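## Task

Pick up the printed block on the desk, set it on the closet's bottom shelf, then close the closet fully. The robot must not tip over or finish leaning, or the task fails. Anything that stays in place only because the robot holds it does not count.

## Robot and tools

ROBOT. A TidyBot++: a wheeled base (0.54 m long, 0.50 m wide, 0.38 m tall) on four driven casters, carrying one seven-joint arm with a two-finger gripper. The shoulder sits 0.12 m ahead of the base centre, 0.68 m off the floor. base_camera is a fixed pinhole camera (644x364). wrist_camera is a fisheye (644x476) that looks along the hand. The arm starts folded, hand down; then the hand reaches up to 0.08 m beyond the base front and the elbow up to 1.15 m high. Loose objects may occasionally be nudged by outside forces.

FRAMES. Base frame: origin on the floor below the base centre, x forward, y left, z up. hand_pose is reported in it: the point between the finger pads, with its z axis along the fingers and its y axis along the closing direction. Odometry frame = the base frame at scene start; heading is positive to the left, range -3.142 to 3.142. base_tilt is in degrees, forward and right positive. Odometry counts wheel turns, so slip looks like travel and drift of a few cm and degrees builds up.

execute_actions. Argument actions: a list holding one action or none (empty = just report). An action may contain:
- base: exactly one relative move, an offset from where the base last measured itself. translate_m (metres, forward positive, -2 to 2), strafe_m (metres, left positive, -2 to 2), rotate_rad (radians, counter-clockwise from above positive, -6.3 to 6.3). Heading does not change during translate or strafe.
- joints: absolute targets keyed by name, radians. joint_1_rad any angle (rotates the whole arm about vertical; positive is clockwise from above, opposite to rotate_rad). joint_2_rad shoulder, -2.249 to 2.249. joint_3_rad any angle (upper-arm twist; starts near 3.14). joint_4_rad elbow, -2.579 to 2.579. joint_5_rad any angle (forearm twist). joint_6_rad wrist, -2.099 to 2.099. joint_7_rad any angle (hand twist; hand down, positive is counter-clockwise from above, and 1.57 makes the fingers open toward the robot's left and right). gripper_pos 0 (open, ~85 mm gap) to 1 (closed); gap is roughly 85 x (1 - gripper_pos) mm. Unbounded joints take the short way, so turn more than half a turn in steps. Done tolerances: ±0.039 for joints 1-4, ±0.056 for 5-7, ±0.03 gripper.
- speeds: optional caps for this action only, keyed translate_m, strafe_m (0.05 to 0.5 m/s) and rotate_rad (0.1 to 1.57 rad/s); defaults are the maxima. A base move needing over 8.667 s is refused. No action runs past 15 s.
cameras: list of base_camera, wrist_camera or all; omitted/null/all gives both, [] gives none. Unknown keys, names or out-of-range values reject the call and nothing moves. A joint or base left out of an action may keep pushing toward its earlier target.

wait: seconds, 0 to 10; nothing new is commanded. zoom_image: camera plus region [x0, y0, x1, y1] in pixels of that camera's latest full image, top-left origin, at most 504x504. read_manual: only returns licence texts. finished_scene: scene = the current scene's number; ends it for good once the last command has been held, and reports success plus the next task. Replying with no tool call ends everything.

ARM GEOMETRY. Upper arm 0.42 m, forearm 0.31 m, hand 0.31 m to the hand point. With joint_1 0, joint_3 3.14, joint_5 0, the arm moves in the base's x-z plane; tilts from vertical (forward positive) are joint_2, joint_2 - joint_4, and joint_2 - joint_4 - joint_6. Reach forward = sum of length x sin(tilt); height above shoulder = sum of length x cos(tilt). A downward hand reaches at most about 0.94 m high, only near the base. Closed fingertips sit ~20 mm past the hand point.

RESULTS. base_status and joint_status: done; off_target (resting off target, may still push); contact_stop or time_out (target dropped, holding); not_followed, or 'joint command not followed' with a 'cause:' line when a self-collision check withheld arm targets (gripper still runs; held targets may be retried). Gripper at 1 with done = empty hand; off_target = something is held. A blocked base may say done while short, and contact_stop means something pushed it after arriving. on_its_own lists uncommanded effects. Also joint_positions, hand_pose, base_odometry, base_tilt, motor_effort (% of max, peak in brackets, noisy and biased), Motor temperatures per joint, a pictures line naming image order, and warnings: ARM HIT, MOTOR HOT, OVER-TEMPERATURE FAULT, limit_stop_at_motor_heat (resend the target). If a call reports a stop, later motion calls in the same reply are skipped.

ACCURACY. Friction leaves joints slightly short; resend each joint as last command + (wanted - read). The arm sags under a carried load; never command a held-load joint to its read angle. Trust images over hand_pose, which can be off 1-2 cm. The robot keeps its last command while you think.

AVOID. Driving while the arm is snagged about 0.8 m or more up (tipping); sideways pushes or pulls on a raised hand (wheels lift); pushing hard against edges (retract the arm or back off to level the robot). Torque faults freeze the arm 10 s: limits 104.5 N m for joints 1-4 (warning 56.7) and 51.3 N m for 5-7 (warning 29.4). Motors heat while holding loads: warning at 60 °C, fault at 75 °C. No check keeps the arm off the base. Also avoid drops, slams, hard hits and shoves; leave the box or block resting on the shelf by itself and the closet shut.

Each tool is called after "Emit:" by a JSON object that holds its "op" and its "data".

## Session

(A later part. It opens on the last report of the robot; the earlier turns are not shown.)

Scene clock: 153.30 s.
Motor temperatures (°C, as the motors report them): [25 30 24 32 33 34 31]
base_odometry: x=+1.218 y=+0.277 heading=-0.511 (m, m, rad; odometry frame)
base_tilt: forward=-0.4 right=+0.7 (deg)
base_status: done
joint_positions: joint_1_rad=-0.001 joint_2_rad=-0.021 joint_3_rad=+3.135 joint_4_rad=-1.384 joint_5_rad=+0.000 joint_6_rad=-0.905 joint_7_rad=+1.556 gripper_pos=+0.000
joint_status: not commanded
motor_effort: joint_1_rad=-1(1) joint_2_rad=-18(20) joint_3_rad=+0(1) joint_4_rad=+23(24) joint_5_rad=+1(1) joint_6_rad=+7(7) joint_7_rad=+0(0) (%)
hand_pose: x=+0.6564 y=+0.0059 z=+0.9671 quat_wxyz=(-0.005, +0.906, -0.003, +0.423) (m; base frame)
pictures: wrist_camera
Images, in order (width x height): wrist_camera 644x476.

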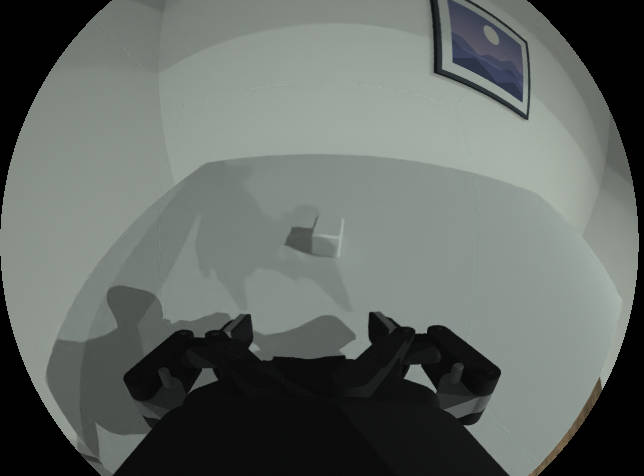

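Emit:
{"op": "execute_actions", "data": {"actions": [{"base": {"strafe_m": -0.015}, "speeds": {"strafe_m": 0.05}, "joints": {"joint_4_rad": -1.43}}], "cameras": []}}

Emit:
{"op": "execute_actions", "data": {"actions": [{"base": {"translate_m": 0.13}, "speeds": {"translate_m": 0.08}}], "cameras": ["wrist_camera"]}}

Scene clock: 166.20 s.
Motor temperatures (°C, as the motors report them): [25 30 24 32 33 34 31]
base_odometry: x=+1.211 y=+0.264 heading=-0.511 (m, m, rad; odometry frame)
base_tilt: forward=-0.4 right=+0.7 (deg)
base_status: done
joint_positions: joint_1_rad=-0.001 joint_2_rad=-0.022 joint_3_rad=+3.135 joint_4_rad=-1.408 joint_5_rad=+0.000 joint_6_rad=-0.904 joint_7_rad=+1.556 gripper_pos=+0.000
joint_status: all done
motor_effort: joint_1_rad=+0(1) joint_2_rad=-16(18) joint_3_rad=+0(2) joint_4_rad=+21(23) joint_5_rad=+1(0) joint_6_rad=+5(6) joint_7_rad=+0(1) (%)
hand_pose: x=+0.6529 y=+0.0056 z=+0.9549 quat_wxyz=(-0.005, +0.911, -0.003, +0.413) (m; base frame)
pictures: none
No camera images: the call's "cameras" was empty. Leave "cameras" out to get every camera's image.

Scene clock: 168.33 s.
Motor temperatures (°C, as the motors report them): [25 30 24 32 33 34 31]
base_odometry: x=+1.325 y=+0.200 heading=-0.511 (m, m, rad; odometry frame)
base_tilt: forward=-0.4 right=+0.7 (deg)
base_status: done
joint_positions: joint_1_rad=-0.001 joint_2_rad=-0.022 joint_3_rad=+3.135 joint_4_rad=-1.408 joint_5_rad=+0.000 joint_6_rad=-0.905 joint_7_rad=+1.556 gripper_pos=+0.000
joint_status: not commanded
motor_effort: joint_1_rad=-1(1) joint_2_rad=-15(16) joint_3_rad=+0(1) joint_4_rad=+19(22) joint_5_rad=+1(1) joint_6_rad=+4(7) joint_7_rad=+0(0) (%)
hand_pose: x=+0.6527 y=+0.0056 z=+0.9548 quat_wxyz=(-0.005, +0.911, -0.003, +0.413) (m; base frame)
pictures: wrist_camera
Images, in order (width x height): wrist_camera 644x476.

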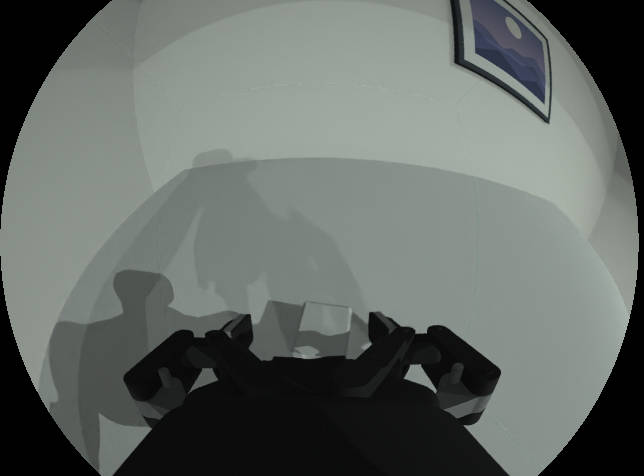

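Emit:
{"op": "execute_actions", "data": {"actions": [{"joints": {"gripper_pos": 1.0}}], "cameras": ["wrist_camera"]}}

Scene clock: 171.17 s.
Motor temperatures (°C, as the motors report them): [25 30 24 32 33 34 31]
base_odometry: x=+1.325 y=+0.200 heading=-0.511 (m, m, rad; odometry frame)
base_tilt: forward=-0.4 right=+0.7 (deg)
base_status: not commanded
joint_positions: joint_1_rad=-0.001 joint_2_rad=-0.036 joint_3_rad=+3.135 joint_4_rad=-1.408 joint_5_rad=+0.000 joint_6_rad=-0.905 joint_7_rad=+1.556 gripper_pos=+0.672
joint_status: gripper_pos off_target (ended at +0.672, target +1.000)
motor_effort: joint_1_rad=+0(2) joint_2_rad=-12(14) joint_3_rad=+0(2) joint_4_rad=+17(19) joint_5_rad=+0(1) joint_6_rad=+3(4) joint_7_rad=+0(0) (%)
hand_pose: x=+0.6487 y=+0.0055 z=+0.9628 quat_wxyz=(-0.005, +0.908, -0.003, +0.419) (m; base frame)
pictures: wrist_camera
Images, in order (width x height): wrist_camera 644x476.

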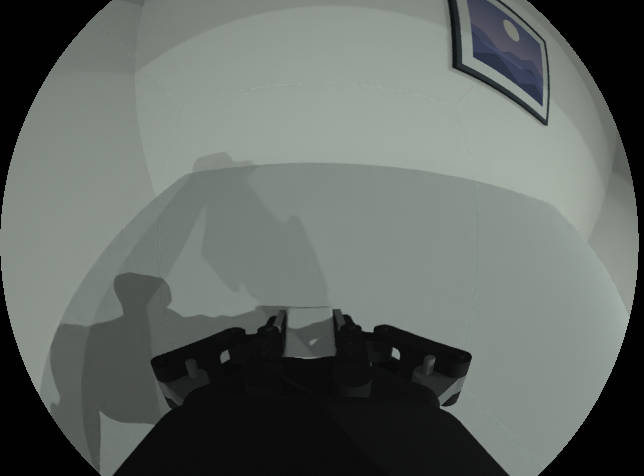

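Emit:
{"op": "execute_actions", "data": {"actions": [{"joints": {"joint_2_rad": -0.25}}], "cameras": []}}

Emit:
{"op": "execute_actions", "data": {"actions": [{"base": {"translate_m": -0.3}}], "cameras": []}}

Emit:
{"op": "execute_actions", "data": {"actions": [{"base": {"rotate_rad": 3.141}}], "cameras": []}}

Emit:
{"op": "execute_actions", "data": {"actions": [{"base": {"strafe_m": 2.0}, "joints": {"joint_2_rad": 0.897, "joint_4_rad": -1.384, "joint_6_rad": 0.01}}], "cameras": []}}

Emit:
{"op": "execute_actions", "data": {"actions": [{"base": {"translate_m": 1.7}}]}}

Scene clock: 181.67 s.
Motor temperatures (°C, as the motors report them): [25 30 24 32 33 34 31]
base_odometry: x=+1.325 y=+0.200 heading=-0.511 (m, m, rad; odometry frame)
base_tilt: forward=-0.4 right=+0.7 (deg)
base_status: not commanded
joint_positions: joint_1_rad=-0.001 joint_2_rad=-0.253 joint_3_rad=+3.135 joint_4_rad=-1.423 joint_5_rad=+0.000 joint_6_rad=-0.905 joint_7_rad=+1.556 gripper_pos=+0.672
joint_status: all done
motor_effort: joint_1_rad=+0(0) joint_2_rad=-9(20) joint_3_rad=+0(0) joint_4_rad=+22(24) joint_5_rad=+3(0) joint_6_rad=+8(8) joint_7_rad=+0(0) (%)
hand_pose: x=+0.5758 y=+0.0054 z=+1.0612 quat_wxyz=(-0.005, +0.861, -0.003, +0.508) (m; base frame)
pictures: none
No camera images: the call's "cameras" was empty. Leave "cameras" out to get every camera's image.

Scene clock: 183.63 s.
Motor temperatures (°C, as the motors report them): [25 30 24 32 33 34 31]
base_odometry: x=+1.063 y=+0.346 heading=-0.511 (m, m, rad; odometry frame)
base_tilt: forward=-0.4 right=+0.7 (deg)
base_status: done
joint_positions: joint_1_rad=-0.001 joint_2_rad=-0.254 joint_3_rad=+3.135 joint_4_rad=-1.423 joint_5_rad=+0.000 joint_6_rad=-0.908 joint_7_rad=+1.556 gripper_pos=+0.672
joint_status: not commanded
motor_effort: joint_1_rad=+0(2) joint_2_rad=-8(14) joint_3_rad=+0(3) joint_4_rad=+22(24) joint_5_rad=+2(3) joint_6_rad=+8(8) joint_7_rad=+0(1) (%)
hand_pose: x=+0.5747 y=+0.0051 z=+1.0612 quat_wxyz=(-0.005, +0.862, -0.003, +0.508) (m; base frame)
pictures: none
No camera images: the call's "cameras" was empty. Leave "cameras" out to get every camera's image.

Scene clock: 186.93 s.
Motor temperatures (°C, as the motors report them): [25 30 24 32 33 34 31]
base_odometry: x=+1.063 y=+0.347 heading=+2.630 (m, m, rad; odometry frame)
base_tilt: forward=-0.4 right=+0.7 (deg)
base_status: done
joint_positions: joint_1_rad=-0.001 joint_2_rad=-0.254 joint_3_rad=+3.136 joint_4_rad=-1.423 joint_5_rad=+0.000 joint_6_rad=-0.908 joint_7_rad=+1.556 gripper_pos=+0.672
joint_status: not commanded
motor_effort: joint_1_rad=+0(1) joint_2_rad=-9(11) joint_3_rad=+0(2) joint_4_rad=+22(22) joint_5_rad=+1(0) joint_6_rad=+7(8) joint_7_rad=+1(0) (%)
hand_pose: x=+0.5747 y=+0.0048 z=+1.0612 quat_wxyz=(-0.005, +0.862, -0.003, +0.508) (m; base frame)
pictures: none
No camera images: the call's "cameras" was empty. Leave "cameras" out to get every camera's image.

Scene clock: 192.43 s.
Motor temperatures (°C, as the motors report them): [25 30 24 32 33 34 31]
base_odometry: x=+0.086 y=-1.399 heading=+2.631 (m, m, rad; odometry frame)
base_tilt: forward=-0.4 right=+0.7 (deg)
base_status: done
joint_positions: joint_1_rad=-0.003 joint_2_rad=+0.888 joint_3_rad=+3.136 joint_4_rad=-1.407 joint_5_rad=+0.000 joint_6_rad=-0.016 joint_7_rad=+1.556 gripper_pos=+0.672
joint_status: all done
motor_effort: joint_1_rad=-1(3) joint_2_rad=-41(42) joint_3_rad=-1(2) joint_4_rad=+18(23) joint_5_rad=+2(0) joint_6_rad=+7(8) joint_7_rad=+0(0) (%)
hand_pose: x=+0.9105 y=+0.0076 z=+0.5289 quat_wxyz=(-0.006, +0.915, -0.004, +0.403) (m; base frame)
pictures: none
No camera images: the call's "cameras" was empty. Leave "cameras" out to get every camera's image.

Scene clock: 197.17 s.
Motor temperatures (°C, as the motors report them): [25 30 24 32 33 34 31]
base_odometry: x=-1.398 y=-0.569 heading=+2.631 (m, m, rad; odometry frame)
base_tilt: forward=-0.4 right=+0.7 (deg)
base_status: done
joint_positions: joint_1_rad=-0.003 joint_2_rad=+0.888 joint_3_rad=+3.136 joint_4_rad=-1.401 joint_5_rad=+0.000 joint_6_rad=-0.012 joint_7_rad=+1.556 gripper_pos=+0.672
joint_status: not commanded
motor_effort: joint_1_rad=+0(1) joint_2_rad=-42(42) joint_3_rad=-1(1) joint_4_rad=+19(19) joint_5_rad=+2(2) joint_6_rad=+6(7) joint_7_rad=+0(0) (%)
hand_pose: x=+0.9138 y=+0.0075 z=+0.5326 quat_wxyz=(-0.006, +0.913, -0.004, +0.408) (m; base frame)
pictures: base_camera, wrist_camera
Images, in order (width x height): base_camera 644x364, wrist_camera 644x476.

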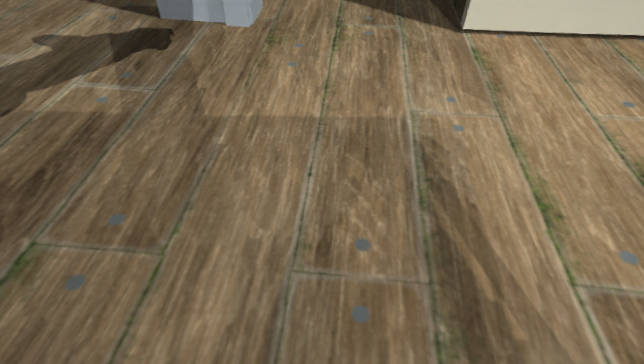

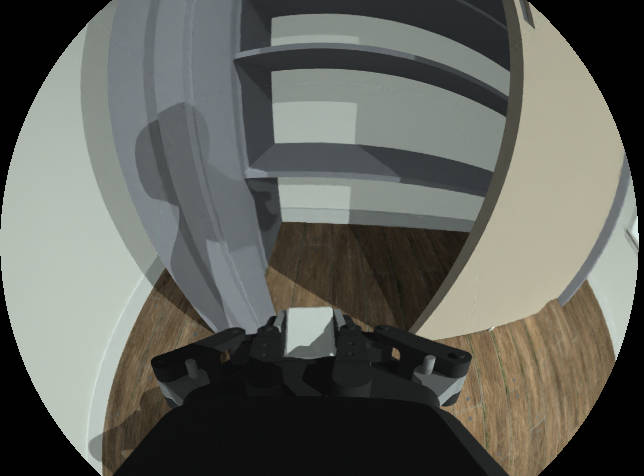

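Emit:
{"op": "execute_actions", "data": {"actions": [{"base": {"rotate_rad": -0.1}, "speeds": {"rotate_rad": 0.3}}]}}

Scene clock: 202.17 s.
Motor temperatures (°C, as the motors report them): [25 30 24 32 33 34 31]
base_odometry: x=-1.398 y=-0.569 heading=+2.531 (m, m, rad; odometry frame)
base_tilt: forward=-0.4 right=+0.7 (deg)
base_status: done
joint_positions: joint_1_rad=+0.002 joint_2_rad=+0.888 joint_3_rad=+3.143 joint_4_rad=-1.401 joint_5_rad=+0.000 joint_6_rad=-0.012 joint_7_rad=+1.556 gripper_pos=+0.672
joint_status: not commanded
motor_effort: joint_1_rad=+1(4) joint_2_rad=-41(41) joint_3_rad=+0(3) joint_4_rad=+18(19) joint_5_rad=+2(1) joint_6_rad=+7(7) joint_7_rad=+0(0) (%)
hand_pose: x=+0.9139 y=-0.0008 z=+0.5325 quat_wxyz=(-0.002, +0.913, -0.008, +0.408) (m; base frame)
pictures: base_camera, wrist_camera
Images, in order (width x height): base_camera 644x364, wrist_camera 644x476.

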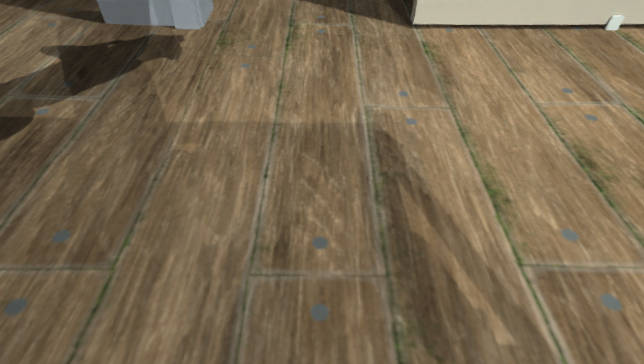

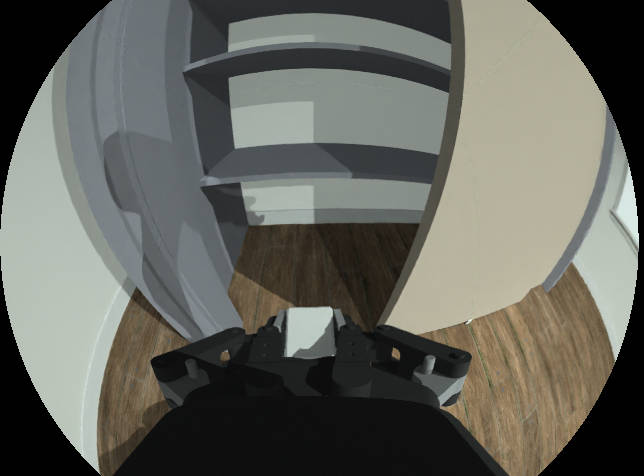

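Emit:
{"op": "execute_actions", "data": {"actions": [{"base": {"translate_m": 0.58}, "speeds": {"translate_m": 0.25}}]}}

Scene clock: 208.33 s.
Motor temperatures (°C, as the motors report them): [25 31 24 32 33 34 31]
base_odometry: x=-1.873 y=-0.235 heading=+2.530 (m, m, rad; odometry frame)
base_tilt: forward=-0.4 right=+0.7 (deg)
base_status: done
joint_positions: joint_1_rad=+0.002 joint_2_rad=+0.888 joint_3_rad=+3.143 joint_4_rad=-1.400 joint_5_rad=+0.000 joint_6_rad=-0.012 joint_7_rad=+1.556 gripper_pos=+0.672
joint_status: not commanded
motor_effort: joint_1_rad=-1(1) joint_2_rad=-41(43) joint_3_rad=+0(1) joint_4_rad=+19(20) joint_5_rad=+1(1) joint_6_rad=+6(8) joint_7_rad=+0(0) (%)
hand_pose: x=+0.9145 y=-0.0008 z=+0.5333 quat_wxyz=(-0.002, +0.913, -0.008, +0.409) (m; base frame)
pictures: base_camera, wrist_camera
Images, in order (width x height): base_camera 644x364, wrist_camera 644x476.

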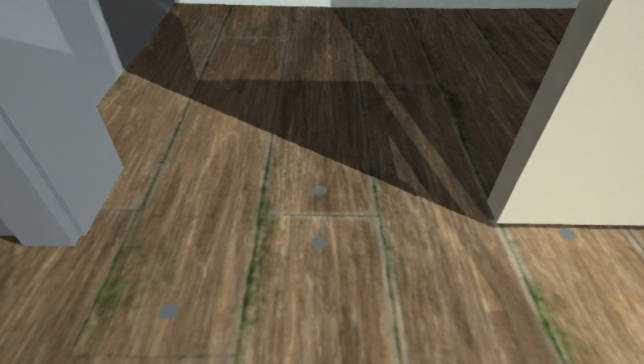

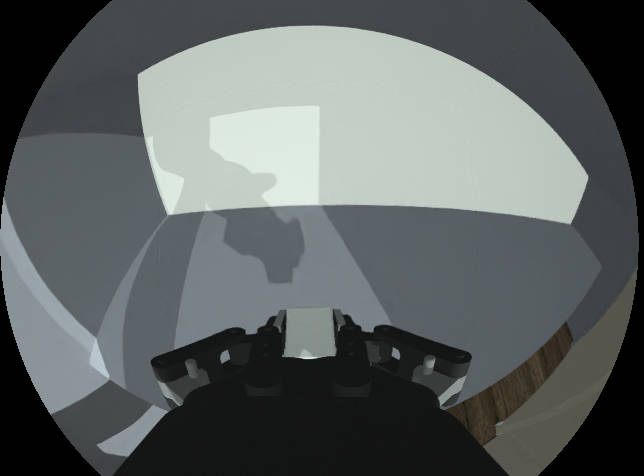

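Emit:
{"op": "execute_actions", "data": {"actions": [{"joints": {"joint_2_rad": 0.97, "joint_6_rad": 0.08}}], "cameras": []}}

Scene clock: 211.90 s.
Motor temperatures (°C, as the motors report them): [25 31 24 32 33 34 31]
base_odometry: x=-1.873 y=-0.235 heading=+2.530 (m, m, rad; odometry frame)
base_tilt: forward=-0.4 right=+0.7 (deg)
base_status: not commanded
joint_positions: joint_1_rad=+0.002 joint_2_rad=+0.964 joint_3_rad=+3.143 joint_4_rad=-1.400 joint_5_rad=+0.000 joint_6_rad=+0.055 joint_7_rad=+1.556 gripper_pos=+0.672
joint_status: all done
motor_effort: joint_1_rad=+0(0) joint_2_rad=-42(44) joint_3_rad=-1(1) joint_4_rad=+18(19) joint_5_rad=+1(1) joint_6_rad=+7(7) joint_7_rad=+0(0) (%)
hand_pose: x=+0.9155 y=-0.0008 z=+0.4882 quat_wxyz=(-0.002, +0.915, -0.008, +0.404) (m; base frame)
pictures: none
No camera images: the call's "cameras" was empty. Leave "cameras" out to get every camera's image.

Emit:
{"op": "execute_actions", "data": {"actions": [{"joints": {"joint_2_rad": 1.02}}], "cameras": []}}

Scene clock: 214.07 s.
Motor temperatures (°C, as the motors report them): [25 31 24 32 33 34 31]
base_odometry: x=-1.873 y=-0.235 heading=+2.530 (m, m, rad; odometry frame)
base_tilt: forward=-0.4 right=+0.7 (deg)
base_status: not commanded
joint_positions: joint_1_rad=+0.002 joint_2_rad=+0.991 joint_3_rad=+3.143 joint_4_rad=-1.397 joint_5_rad=+0.000 joint_6_rad=+0.065 joint_7_rad=+1.556 gripper_pos=+0.672
joint_status: all done
motor_effort: joint_1_rad=+0(0) joint_2_rad=-40(43) joint_3_rad=+0(1) joint_4_rad=+16(18) joint_5_rad=+1(3) joint_6_rad=+6(6) joint_7_rad=+0(0) (%)
hand_pose: x=+0.9135 y=-0.0008 z=+0.4708 quat_wxyz=(-0.002, +0.917, -0.008, +0.398) (m; base frame)
pictures: none
No camera images: the call's "cameras" was empty. Leave "cameras" out to get every camera's image.

Touching the shelf. Release and retreat.

Emit:
{"op": "execute_actions", "data": {"actions": [{"joints": {"joint_2_rad": 0.98, "gripper_pos": 0.0}}], "cameras": ["wrist_camera"]}}

Emit:
{"op": "execute_actions", "data": {"actions": [{"base": {"translate_m": -0.5}, "speeds": {"translate_m": 0.3}, "joints": {"joint_2_rad": 0.9}}]}}

Scene clock: 218.13 s.
Motor temperatures (°C, as the motors report them): [25 31 24 32 33 34 31]
base_odometry: x=-1.873 y=-0.235 heading=+2.530 (m, m, rad; odometry frame)
base_tilt: forward=-0.4 right=+0.7 (deg)
base_status: not commanded
joint_positions: joint_1_rad=+0.002 joint_2_rad=+0.989 joint_3_rad=+3.143 joint_4_rad=-1.396 joint_5_rad=+0.000 joint_6_rad=+0.065 joint_7_rad=+1.556 gripper_pos=+0.000
joint_status: all done
motor_effort: joint_1_rad=-1(0) joint_2_rad=-41(43) joint_3_rad=+0(0) joint_4_rad=+17(18) joint_5_rad=+0(1) joint_6_rad=+7(6) joint_7_rad=+0(0) (%)
hand_pose: x=+0.9141 y=-0.0008 z=+0.4723 quat_wxyz=(-0.002, +0.917, -0.008, +0.399) (m; base frame)
pictures: wrist_camera
Images, in order (width x height): wrist_camera 644x476.

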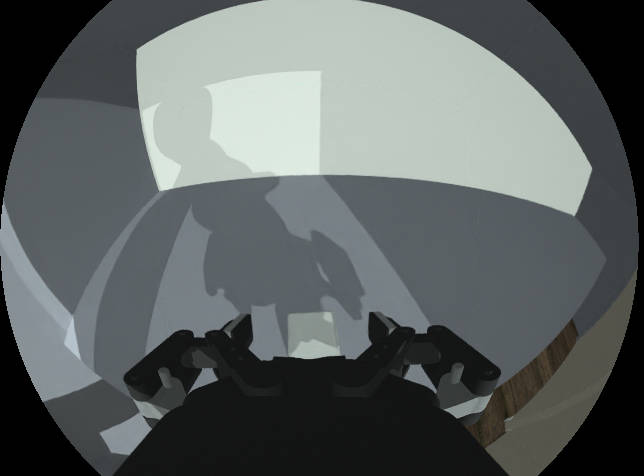

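Scene clock: 220.77 s.
Motor temperatures (°C, as the motors report them): [25 31 24 32 33 34 31]
base_odometry: x=-1.463 y=-0.522 heading=+2.530 (m, m, rad; odometry frame)
base_tilt: forward=-0.4 right=+0.7 (deg)
base_status: done
joint_positions: joint_1_rad=+0.001 joint_2_rad=+0.905 joint_3_rad=+3.143 joint_4_rad=-1.392 joint_5_rad=+0.000 joint_6_rad=+0.065 joint_7_rad=+1.556 gripper_pos=+0.000
joint_status: all done
motor_effort: joint_1_rad=+0(3) joint_2_rad=-40(44) joint_3_rad=-1(2) joint_4_rad=+18(20) joint_5_rad=+0(1) joint_6_rad=+7(7) joint_7_rad=+0(0) (%)
hand_pose: x=+0.9304 y=-0.0008 z=+0.5412 quat_wxyz=(-0.002, +0.898, -0.007, +0.439) (m; base frame)
pictures: base_camera, wrist_camera
Images, in order (width x height): base_camera 644x364, wrist_camera 644x476.

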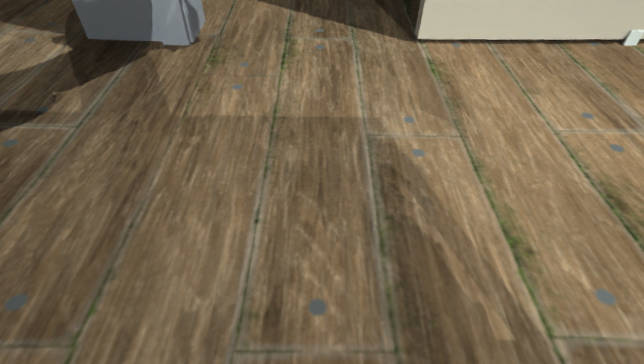

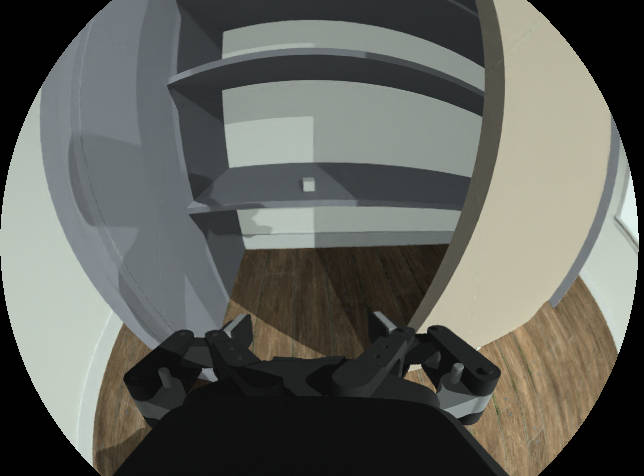

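Emit:
{"op": "execute_actions", "data": {"actions": [{"joints": {"joint_1_rad": 0.0, "joint_2_rad": -0.2, "joint_3_rad": 3.14, "joint_4_rad": -2.13, "joint_5_rad": 0.0, "joint_6_rad": 0.36, "joint_7_rad": 0.0, "gripper_pos": 1.0}}], "cameras": []}}

Emit:
{"op": "execute_actions", "data": {"actions": [{"base": {"strafe_m": -0.225}}], "cameras": []}}

Emit:
{"op": "execute_actions", "data": {"actions": [{"base": {"translate_m": 0.24}, "speeds": {"translate_m": 0.2}}]}}

Emit:
{"op": "zoom_image", "data": {"camera": "wrist_camera", "region": [240, 230, 408, 350]}}

Scene clock: 232.83 s.
Motor temperatures (°C, as the motors report them): [25 31 24 32 33 34 31]
base_odometry: x=-1.463 y=-0.522 heading=+2.530 (m, m, rad; odometry frame)
base_tilt: forward=-0.4 right=+0.7 (deg)
base_status: not commanded
joint_positions: joint_1_rad=+0.001 joint_2_rad=-0.187 joint_3_rad=+3.143 joint_4_rad=-2.108 joint_5_rad=+0.000 joint_6_rad=+0.335 joint_7_rad=+0.033 gripper_pos=+0.999
joint_status: all done
motor_effort: joint_1_rad=+0(1) joint_2_rad=-13(43) joint_3_rad=+0(1) joint_4_rad=+23(24) joint_5_rad=+2(2) joint_6_rad=+9(8) joint_7_rad=+0(0) (%)
hand_pose: x=+0.6472 y=-0.0003 z=+0.9828 quat_wxyz=(-0.487, +0.511, -0.496, +0.505) (m; base frame)
pictures: none
No camera images: the call's "cameras" was empty. Leave "cameras" out to get every camera's image.

Scene clock: 234.53 s.
Motor temperatures (°C, as the motors report them): [25 31 24 32 33 34 31]
base_odometry: x=-1.334 y=-0.338 heading=+2.530 (m, m, rad; odometry frame)
base_tilt: forward=-0.4 right=+0.7 (deg)
base_status: done
joint_positions: joint_1_rad=+0.002 joint_2_rad=-0.187 joint_3_rad=+3.143 joint_4_rad=-2.109 joint_5_rad=+0.000 joint_6_rad=+0.336 joint_7_rad=+0.033 gripper_pos=+0.999
joint_status: not commanded
motor_effort: joint_1_rad=-1(2) joint_2_rad=-12(13) joint_3_rad=+0(3) joint_4_rad=+23(23) joint_5_rad=+1(2) joint_6_rad=+9(9) joint_7_rad=+0(0) (%)
hand_pose: x=+0.6471 y=-0.0006 z=+0.9827 quat_wxyz=(-0.487, +0.511, -0.496, +0.505) (m; base frame)
pictures: none
No camera images: the call's "cameras" was empty. Leave "cameras" out to get every camera's image.

Scene clock: 236.50 s.
Motor temperatures (°C, as the motors report them): [25 31 24 32 33 34 31]
base_odometry: x=-1.530 y=-0.200 heading=+2.530 (m, m, rad; odometry frame)
base_tilt: forward=-0.4 right=+0.7 (deg)
base_status: done
joint_positions: joint_1_rad=+0.002 joint_2_rad=-0.190 joint_3_rad=+3.143 joint_4_rad=-2.110 joint_5_rad=+0.000 joint_6_rad=+0.337 joint_7_rad=+0.033 gripper_pos=+0.999
joint_status: not commanded
motor_effort: joint_1_rad=+0(1) joint_2_rad=-12(15) joint_3_rad=+0(1) joint_4_rad=+23(24) joint_5_rad=+1(2) joint_6_rad=+9(9) joint_7_rad=+0(0) (%)
hand_pose: x=+0.6462 y=-0.0006 z=+0.9836 quat_wxyz=(-0.488, +0.510, -0.496, +0.506) (m; base frame)
pictures: base_camera, wrist_camera
Images, in order (width x height): base_camera 644x364, wrist_camera 644x476.

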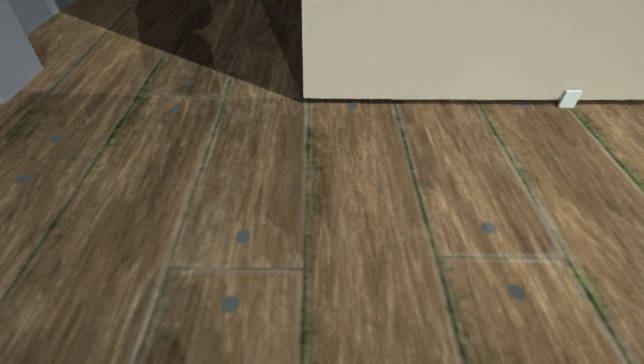

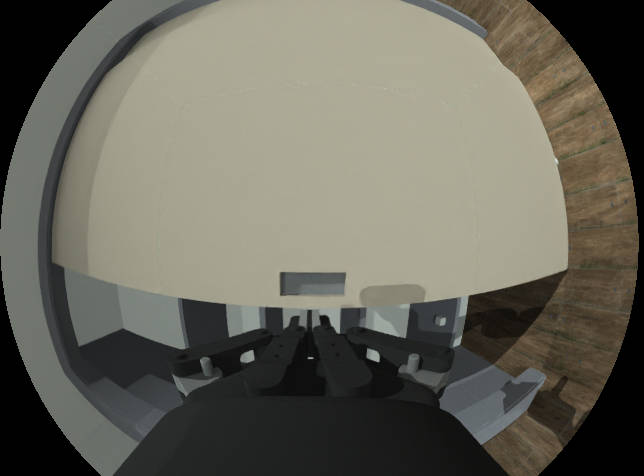

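Region (240, 230, 408, 350) of wrist_camera's 644x476 image, scaled by 3.000; it fills the top 360 rows of this view, and the rest is white.

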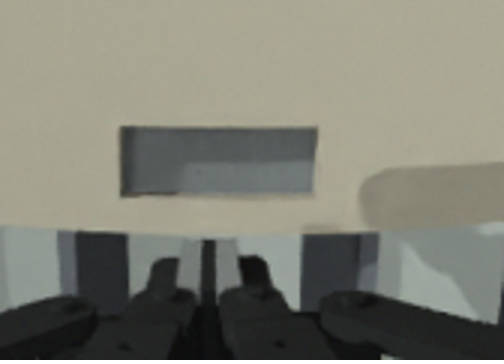

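Emit:
{"op": "execute_actions", "data": {"actions": [{"base": {"strafe_m": -0.01}, "speeds": {"strafe_m": 0.05}}], "cameras": []}}

Emit:
{"op": "execute_actions", "data": {"actions": [{"base": {"translate_m": 0.105}, "speeds": {"translate_m": 0.08}}], "cameras": ["wrist_camera"]}}

Emit:
{"op": "zoom_image", "data": {"camera": "wrist_camera", "region": [240, 250, 408, 370]}}

Scene clock: 244.97 s.
Motor temperatures (°C, as the motors report them): [25 31 24 32 33 34 31]
base_odometry: x=-1.525 y=-0.192 heading=+2.530 (m, m, rad; odometry frame)
base_tilt: forward=-0.4 right=+0.7 (deg)
base_status: done
joint_positions: joint_1_rad=+0.002 joint_2_rad=-0.190 joint_3_rad=+3.143 joint_4_rad=-2.110 joint_5_rad=+0.000 joint_6_rad=+0.337 joint_7_rad=+0.033 gripper_pos=+0.999
joint_status: not commanded
motor_effort: joint_1_rad=+0(2) joint_2_rad=-11(14) joint_3_rad=+1(2) joint_4_rad=+23(24) joint_5_rad=+1(2) joint_6_rad=+9(9) joint_7_rad=+1(1) (%)
hand_pose: x=+0.6462 y=-0.0005 z=+0.9836 quat_wxyz=(-0.488, +0.510, -0.496, +0.506) (m; base frame)
pictures: none
No camera images: the call's "cameras" was empty. Leave "cameras" out to get every camera's image.

Scene clock: 246.80 s.
Motor temperatures (°C, as the motors report them): [25 31 24 32 33 34 31]
base_odometry: x=-1.611 y=-0.131 heading=+2.530 (m, m, rad; odometry frame)
base_tilt: forward=-0.4 right=+0.7 (deg)
base_status: done
joint_positions: joint_1_rad=+0.002 joint_2_rad=-0.192 joint_3_rad=+3.143 joint_4_rad=-2.111 joint_5_rad=+0.000 joint_6_rad=+0.337 joint_7_rad=+0.033 gripper_pos=+0.999
joint_status: not commanded
motor_effort: joint_1_rad=+0(1) joint_2_rad=-12(14) joint_3_rad=+0(1) joint_4_rad=+23(23) joint_5_rad=+1(2) joint_6_rad=+8(9) joint_7_rad=+0(0) (%)
hand_pose: x=+0.6456 y=-0.0005 z=+0.9844 quat_wxyz=(-0.488, +0.510, -0.495, +0.506) (m; base frame)
pictures: wrist_camera
Images, in order (width x height): wrist_camera 644x476.

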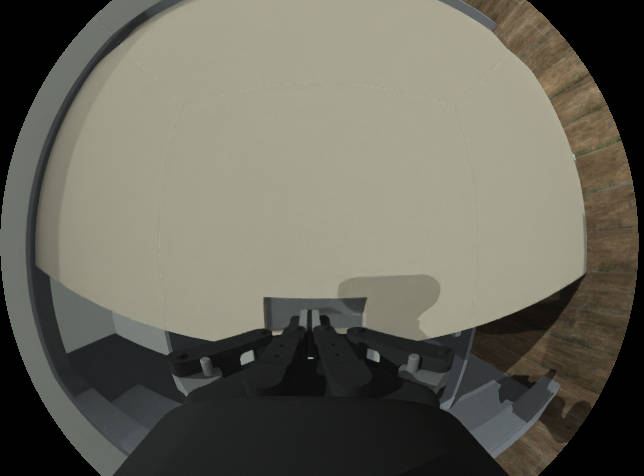

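Region (240, 250, 408, 370) of wrist_camera's 644x476 image, scaled by 3.000; it fills the top 360 rows of this view, and the rest is white.

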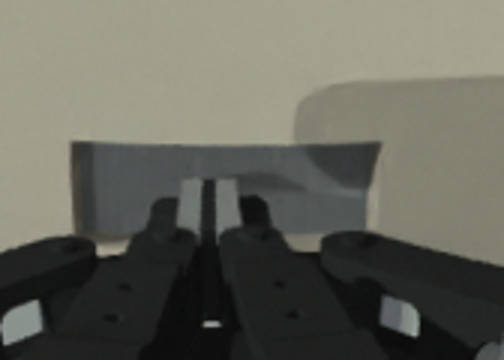

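Emit:
{"op": "execute_actions", "data": {"actions": [{"base": {"translate_m": 0.037}, "speeds": {"translate_m": 0.05}}], "cameras": ["wrist_camera"]}}

Emit:
{"op": "zoom_image", "data": {"camera": "wrist_camera", "region": [240, 250, 408, 370]}}

Scene clock: 251.40 s.
Motor temperatures (°C, as the motors report them): [25 31 24 32 33 34 31]
base_odometry: x=-1.641 y=-0.110 heading=+2.530 (m, m, rad; odometry frame)
base_tilt: forward=-0.4 right=+0.7 (deg)
base_status: done
joint_positions: joint_1_rad=+0.002 joint_2_rad=-0.207 joint_3_rad=+3.143 joint_4_rad=-2.121 joint_5_rad=+0.000 joint_6_rad=+0.339 joint_7_rad=+0.033 gripper_pos=+0.999
joint_status: not commanded
motor_effort: joint_1_rad=-1(0) joint_2_rad=-10(13) joint_3_rad=+0(1) joint_4_rad=+23(27) joint_5_rad=+2(1) joint_6_rad=+8(10) joint_7_rad=+1(0) (%)
hand_pose: x=+0.6400 y=-0.0005 z=+0.9862 quat_wxyz=(-0.490, +0.508, -0.494, +0.508) (m; base frame)
pictures: wrist_camera
Images, in order (width x height): wrist_camera 644x476.

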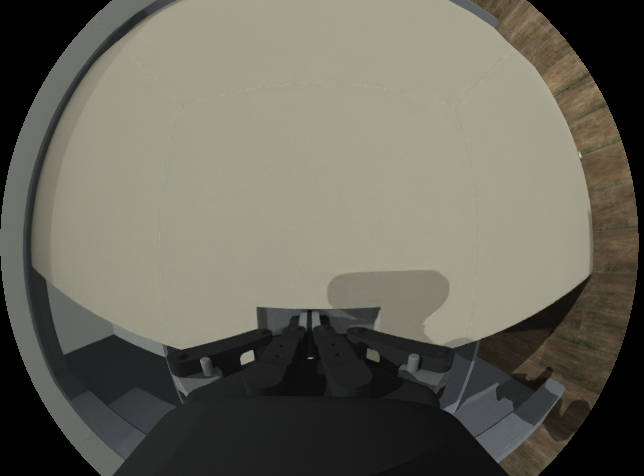

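Region (240, 250, 408, 370) of wrist_camera's 644x476 image, scaled by 3.000; it fills the top 360 rows of this view, and the rest is white.

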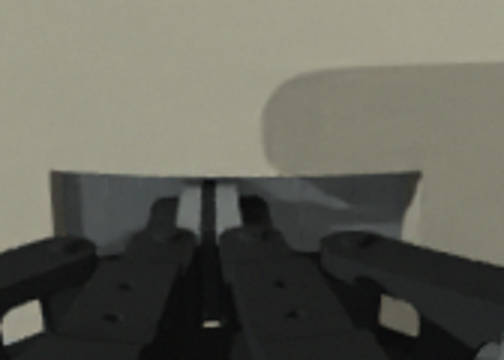

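In the recess. Slide closed.

Emit:
{"op": "execute_actions", "data": {"actions": [{"base": {"strafe_m": 0.42}, "speeds": {"strafe_m": 0.12}}]}}

Scene clock: 257.20 s.
Motor temperatures (°C, as the motors report them): [25 31 24 32 33 34 31]
base_odometry: x=-1.883 y=-0.454 heading=+2.530 (m, m, rad; odometry frame)
base_tilt: forward=-0.5 right=+0.7 (deg)
base_status: done
joint_positions: joint_1_rad=+0.028 joint_2_rad=-0.217 joint_3_rad=+3.177 joint_4_rad=-2.131 joint_5_rad=+0.000 joint_6_rad=+0.339 joint_7_rad=+0.033 gripper_pos=+0.999
joint_status: not commanded
motor_effort: joint_1_rad=-4(12) joint_2_rad=-5(12) joint_3_rad=-5(14) joint_4_rad=+28(28) joint_5_rad=+2(5) joint_6_rad=+10(10) joint_7_rad=+0(0) (%)
hand_pose: x=+0.6351 y=-0.0330 z=+0.9859 quat_wxyz=(-0.477, +0.492, -0.510, +0.520) (m; base frame)
pictures: base_camera, wrist_camera
Images, in order (width x height): base_camera 644x364, wrist_camera 644x476.

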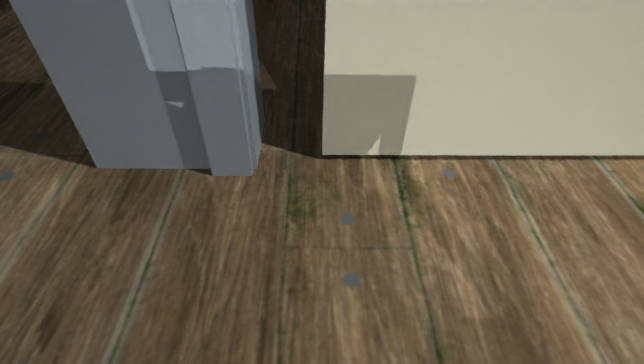

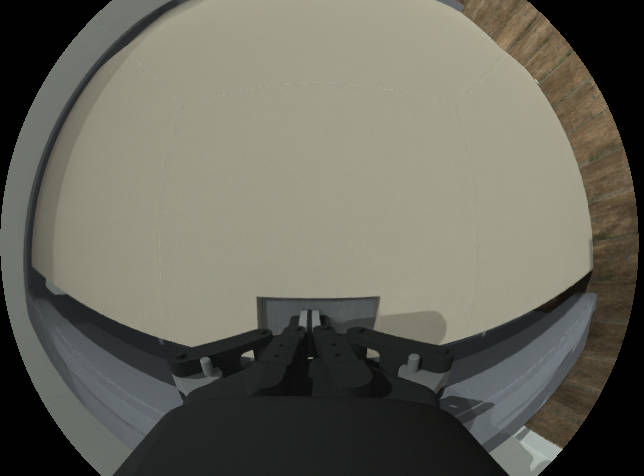

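Emit:
{"op": "execute_actions", "data": {"actions": [{"base": {"strafe_m": 0.115}, "speeds": {"strafe_m": 0.06}}]}}

Scene clock: 260.87 s.
Motor temperatures (°C, as the motors report them): [25 31 24 32 33 34 31]
base_odometry: x=-1.949 y=-0.548 heading=+2.529 (m, m, rad; odometry frame)
base_tilt: forward=-0.5 right=+0.7 (deg)
base_status: done
joint_positions: joint_1_rad=+0.053 joint_2_rad=-0.216 joint_3_rad=+3.200 joint_4_rad=-2.131 joint_5_rad=-0.001 joint_6_rad=+0.342 joint_7_rad=+0.033 gripper_pos=+0.999
joint_status: not commanded
motor_effort: joint_1_rad=-10(15) joint_2_rad=-6(10) joint_3_rad=-11(16) joint_4_rad=+24(28) joint_5_rad=+5(7) joint_6_rad=+8(11) joint_7_rad=+1(1) (%)
hand_pose: x=+0.6336 y=-0.0592 z=+0.9859 quat_wxyz=(-0.466, +0.478, -0.523, +0.531) (m; base frame)
pictures: base_camera, wrist_camera
Images, in order (width x height): base_camera 644x364, wrist_camera 644x476.

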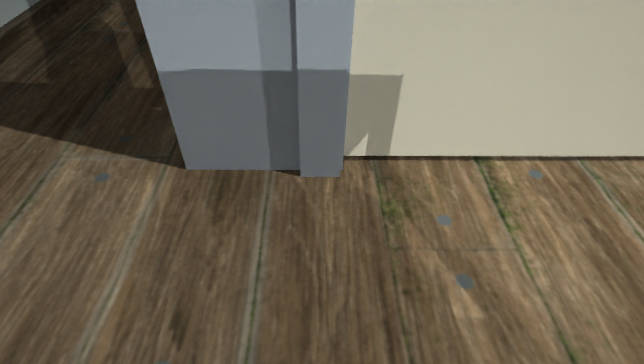

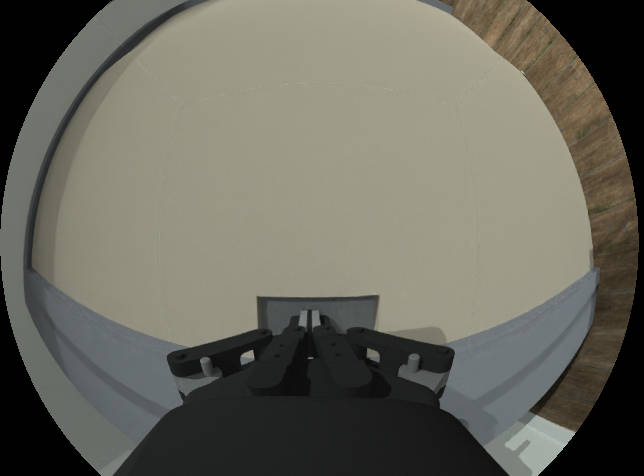

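Closed against the stop. Unload and back off.

Emit:
{"op": "execute_actions", "data": {"actions": [{"base": {"strafe_m": -0.055}, "speeds": {"strafe_m": 0.06}}], "cameras": []}}

Emit:
{"op": "execute_actions", "data": {"actions": [{"base": {"translate_m": -0.4}, "joints": {"joint_7_rad": 1.57}}]}}

Scene clock: 265.33 s.
Motor temperatures (°C, as the motors report them): [25 31 24 32 33 34 31]
base_odometry: x=-1.917 y=-0.503 heading=+2.529 (m, m, rad; odometry frame)
base_tilt: forward=-0.5 right=+0.7 (deg)
base_status: done
joint_positions: joint_1_rad=+0.005 joint_2_rad=-0.221 joint_3_rad=+3.150 joint_4_rad=-2.135 joint_5_rad=-0.001 joint_6_rad=+0.342 joint_7_rad=+0.033 gripper_pos=+0.999
joint_status: not commanded
motor_effort: joint_1_rad=-2(10) joint_2_rad=-7(9) joint_3_rad=-2(12) joint_4_rad=+27(29) joint_5_rad=+2(5) joint_6_rad=+9(11) joint_7_rad=+1(1) (%)
hand_pose: x=+0.6341 y=-0.0061 z=+0.9860 quat_wxyz=(-0.489, +0.505, -0.496, +0.510) (m; base frame)
pictures: none
No camera images: the call's "cameras" was empty. Leave "cameras" out to get every camera's image.

Scene clock: 267.40 s.
Motor temperatures (°C, as the motors report them): [25 31 24 32 33 34 31]
base_odometry: x=-1.589 y=-0.733 heading=+2.529 (m, m, rad; odometry frame)
base_tilt: forward=-0.4 right=+0.7 (deg)
base_status: done
joint_positions: joint_1_rad=+0.004 joint_2_rad=-0.204 joint_3_rad=+3.150 joint_4_rad=-2.134 joint_5_rad=-0.001 joint_6_rad=+0.342 joint_7_rad=+1.556 gripper_pos=+0.999
joint_status: all done
motor_effort: joint_1_rad=-1(1) joint_2_rad=-13(14) joint_3_rad=+0(1) joint_4_rad=+24(25) joint_5_rad=+2(2) joint_6_rad=+9(9) joint_7_rad=+0(0) (%)
hand_pose: x=+0.6395 y=-0.0056 z=+0.9780 quat_wxyz=(-0.002, +0.713, -0.011, +0.701) (m; base frame)
pictures: base_camera, wrist_camera
Images, in order (width x height): base_camera 644x364, wrist_camera 644x476.

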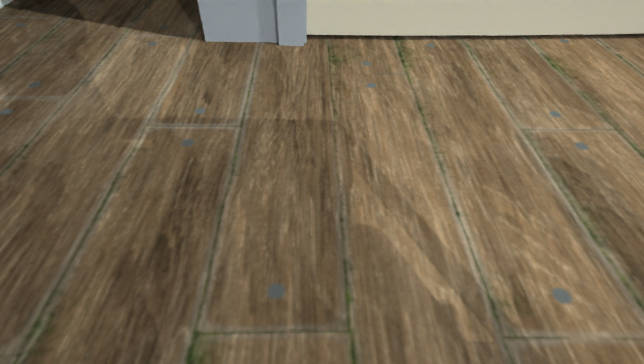

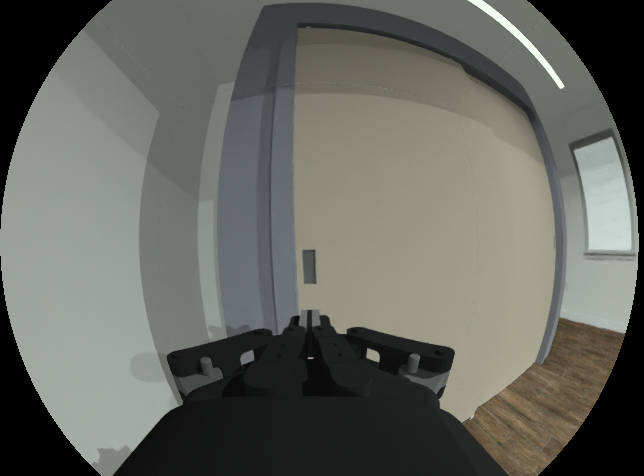

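Emit:
{"op": "finished_scene", "data": {"scene": 2}}

The scene is finished: the task was done.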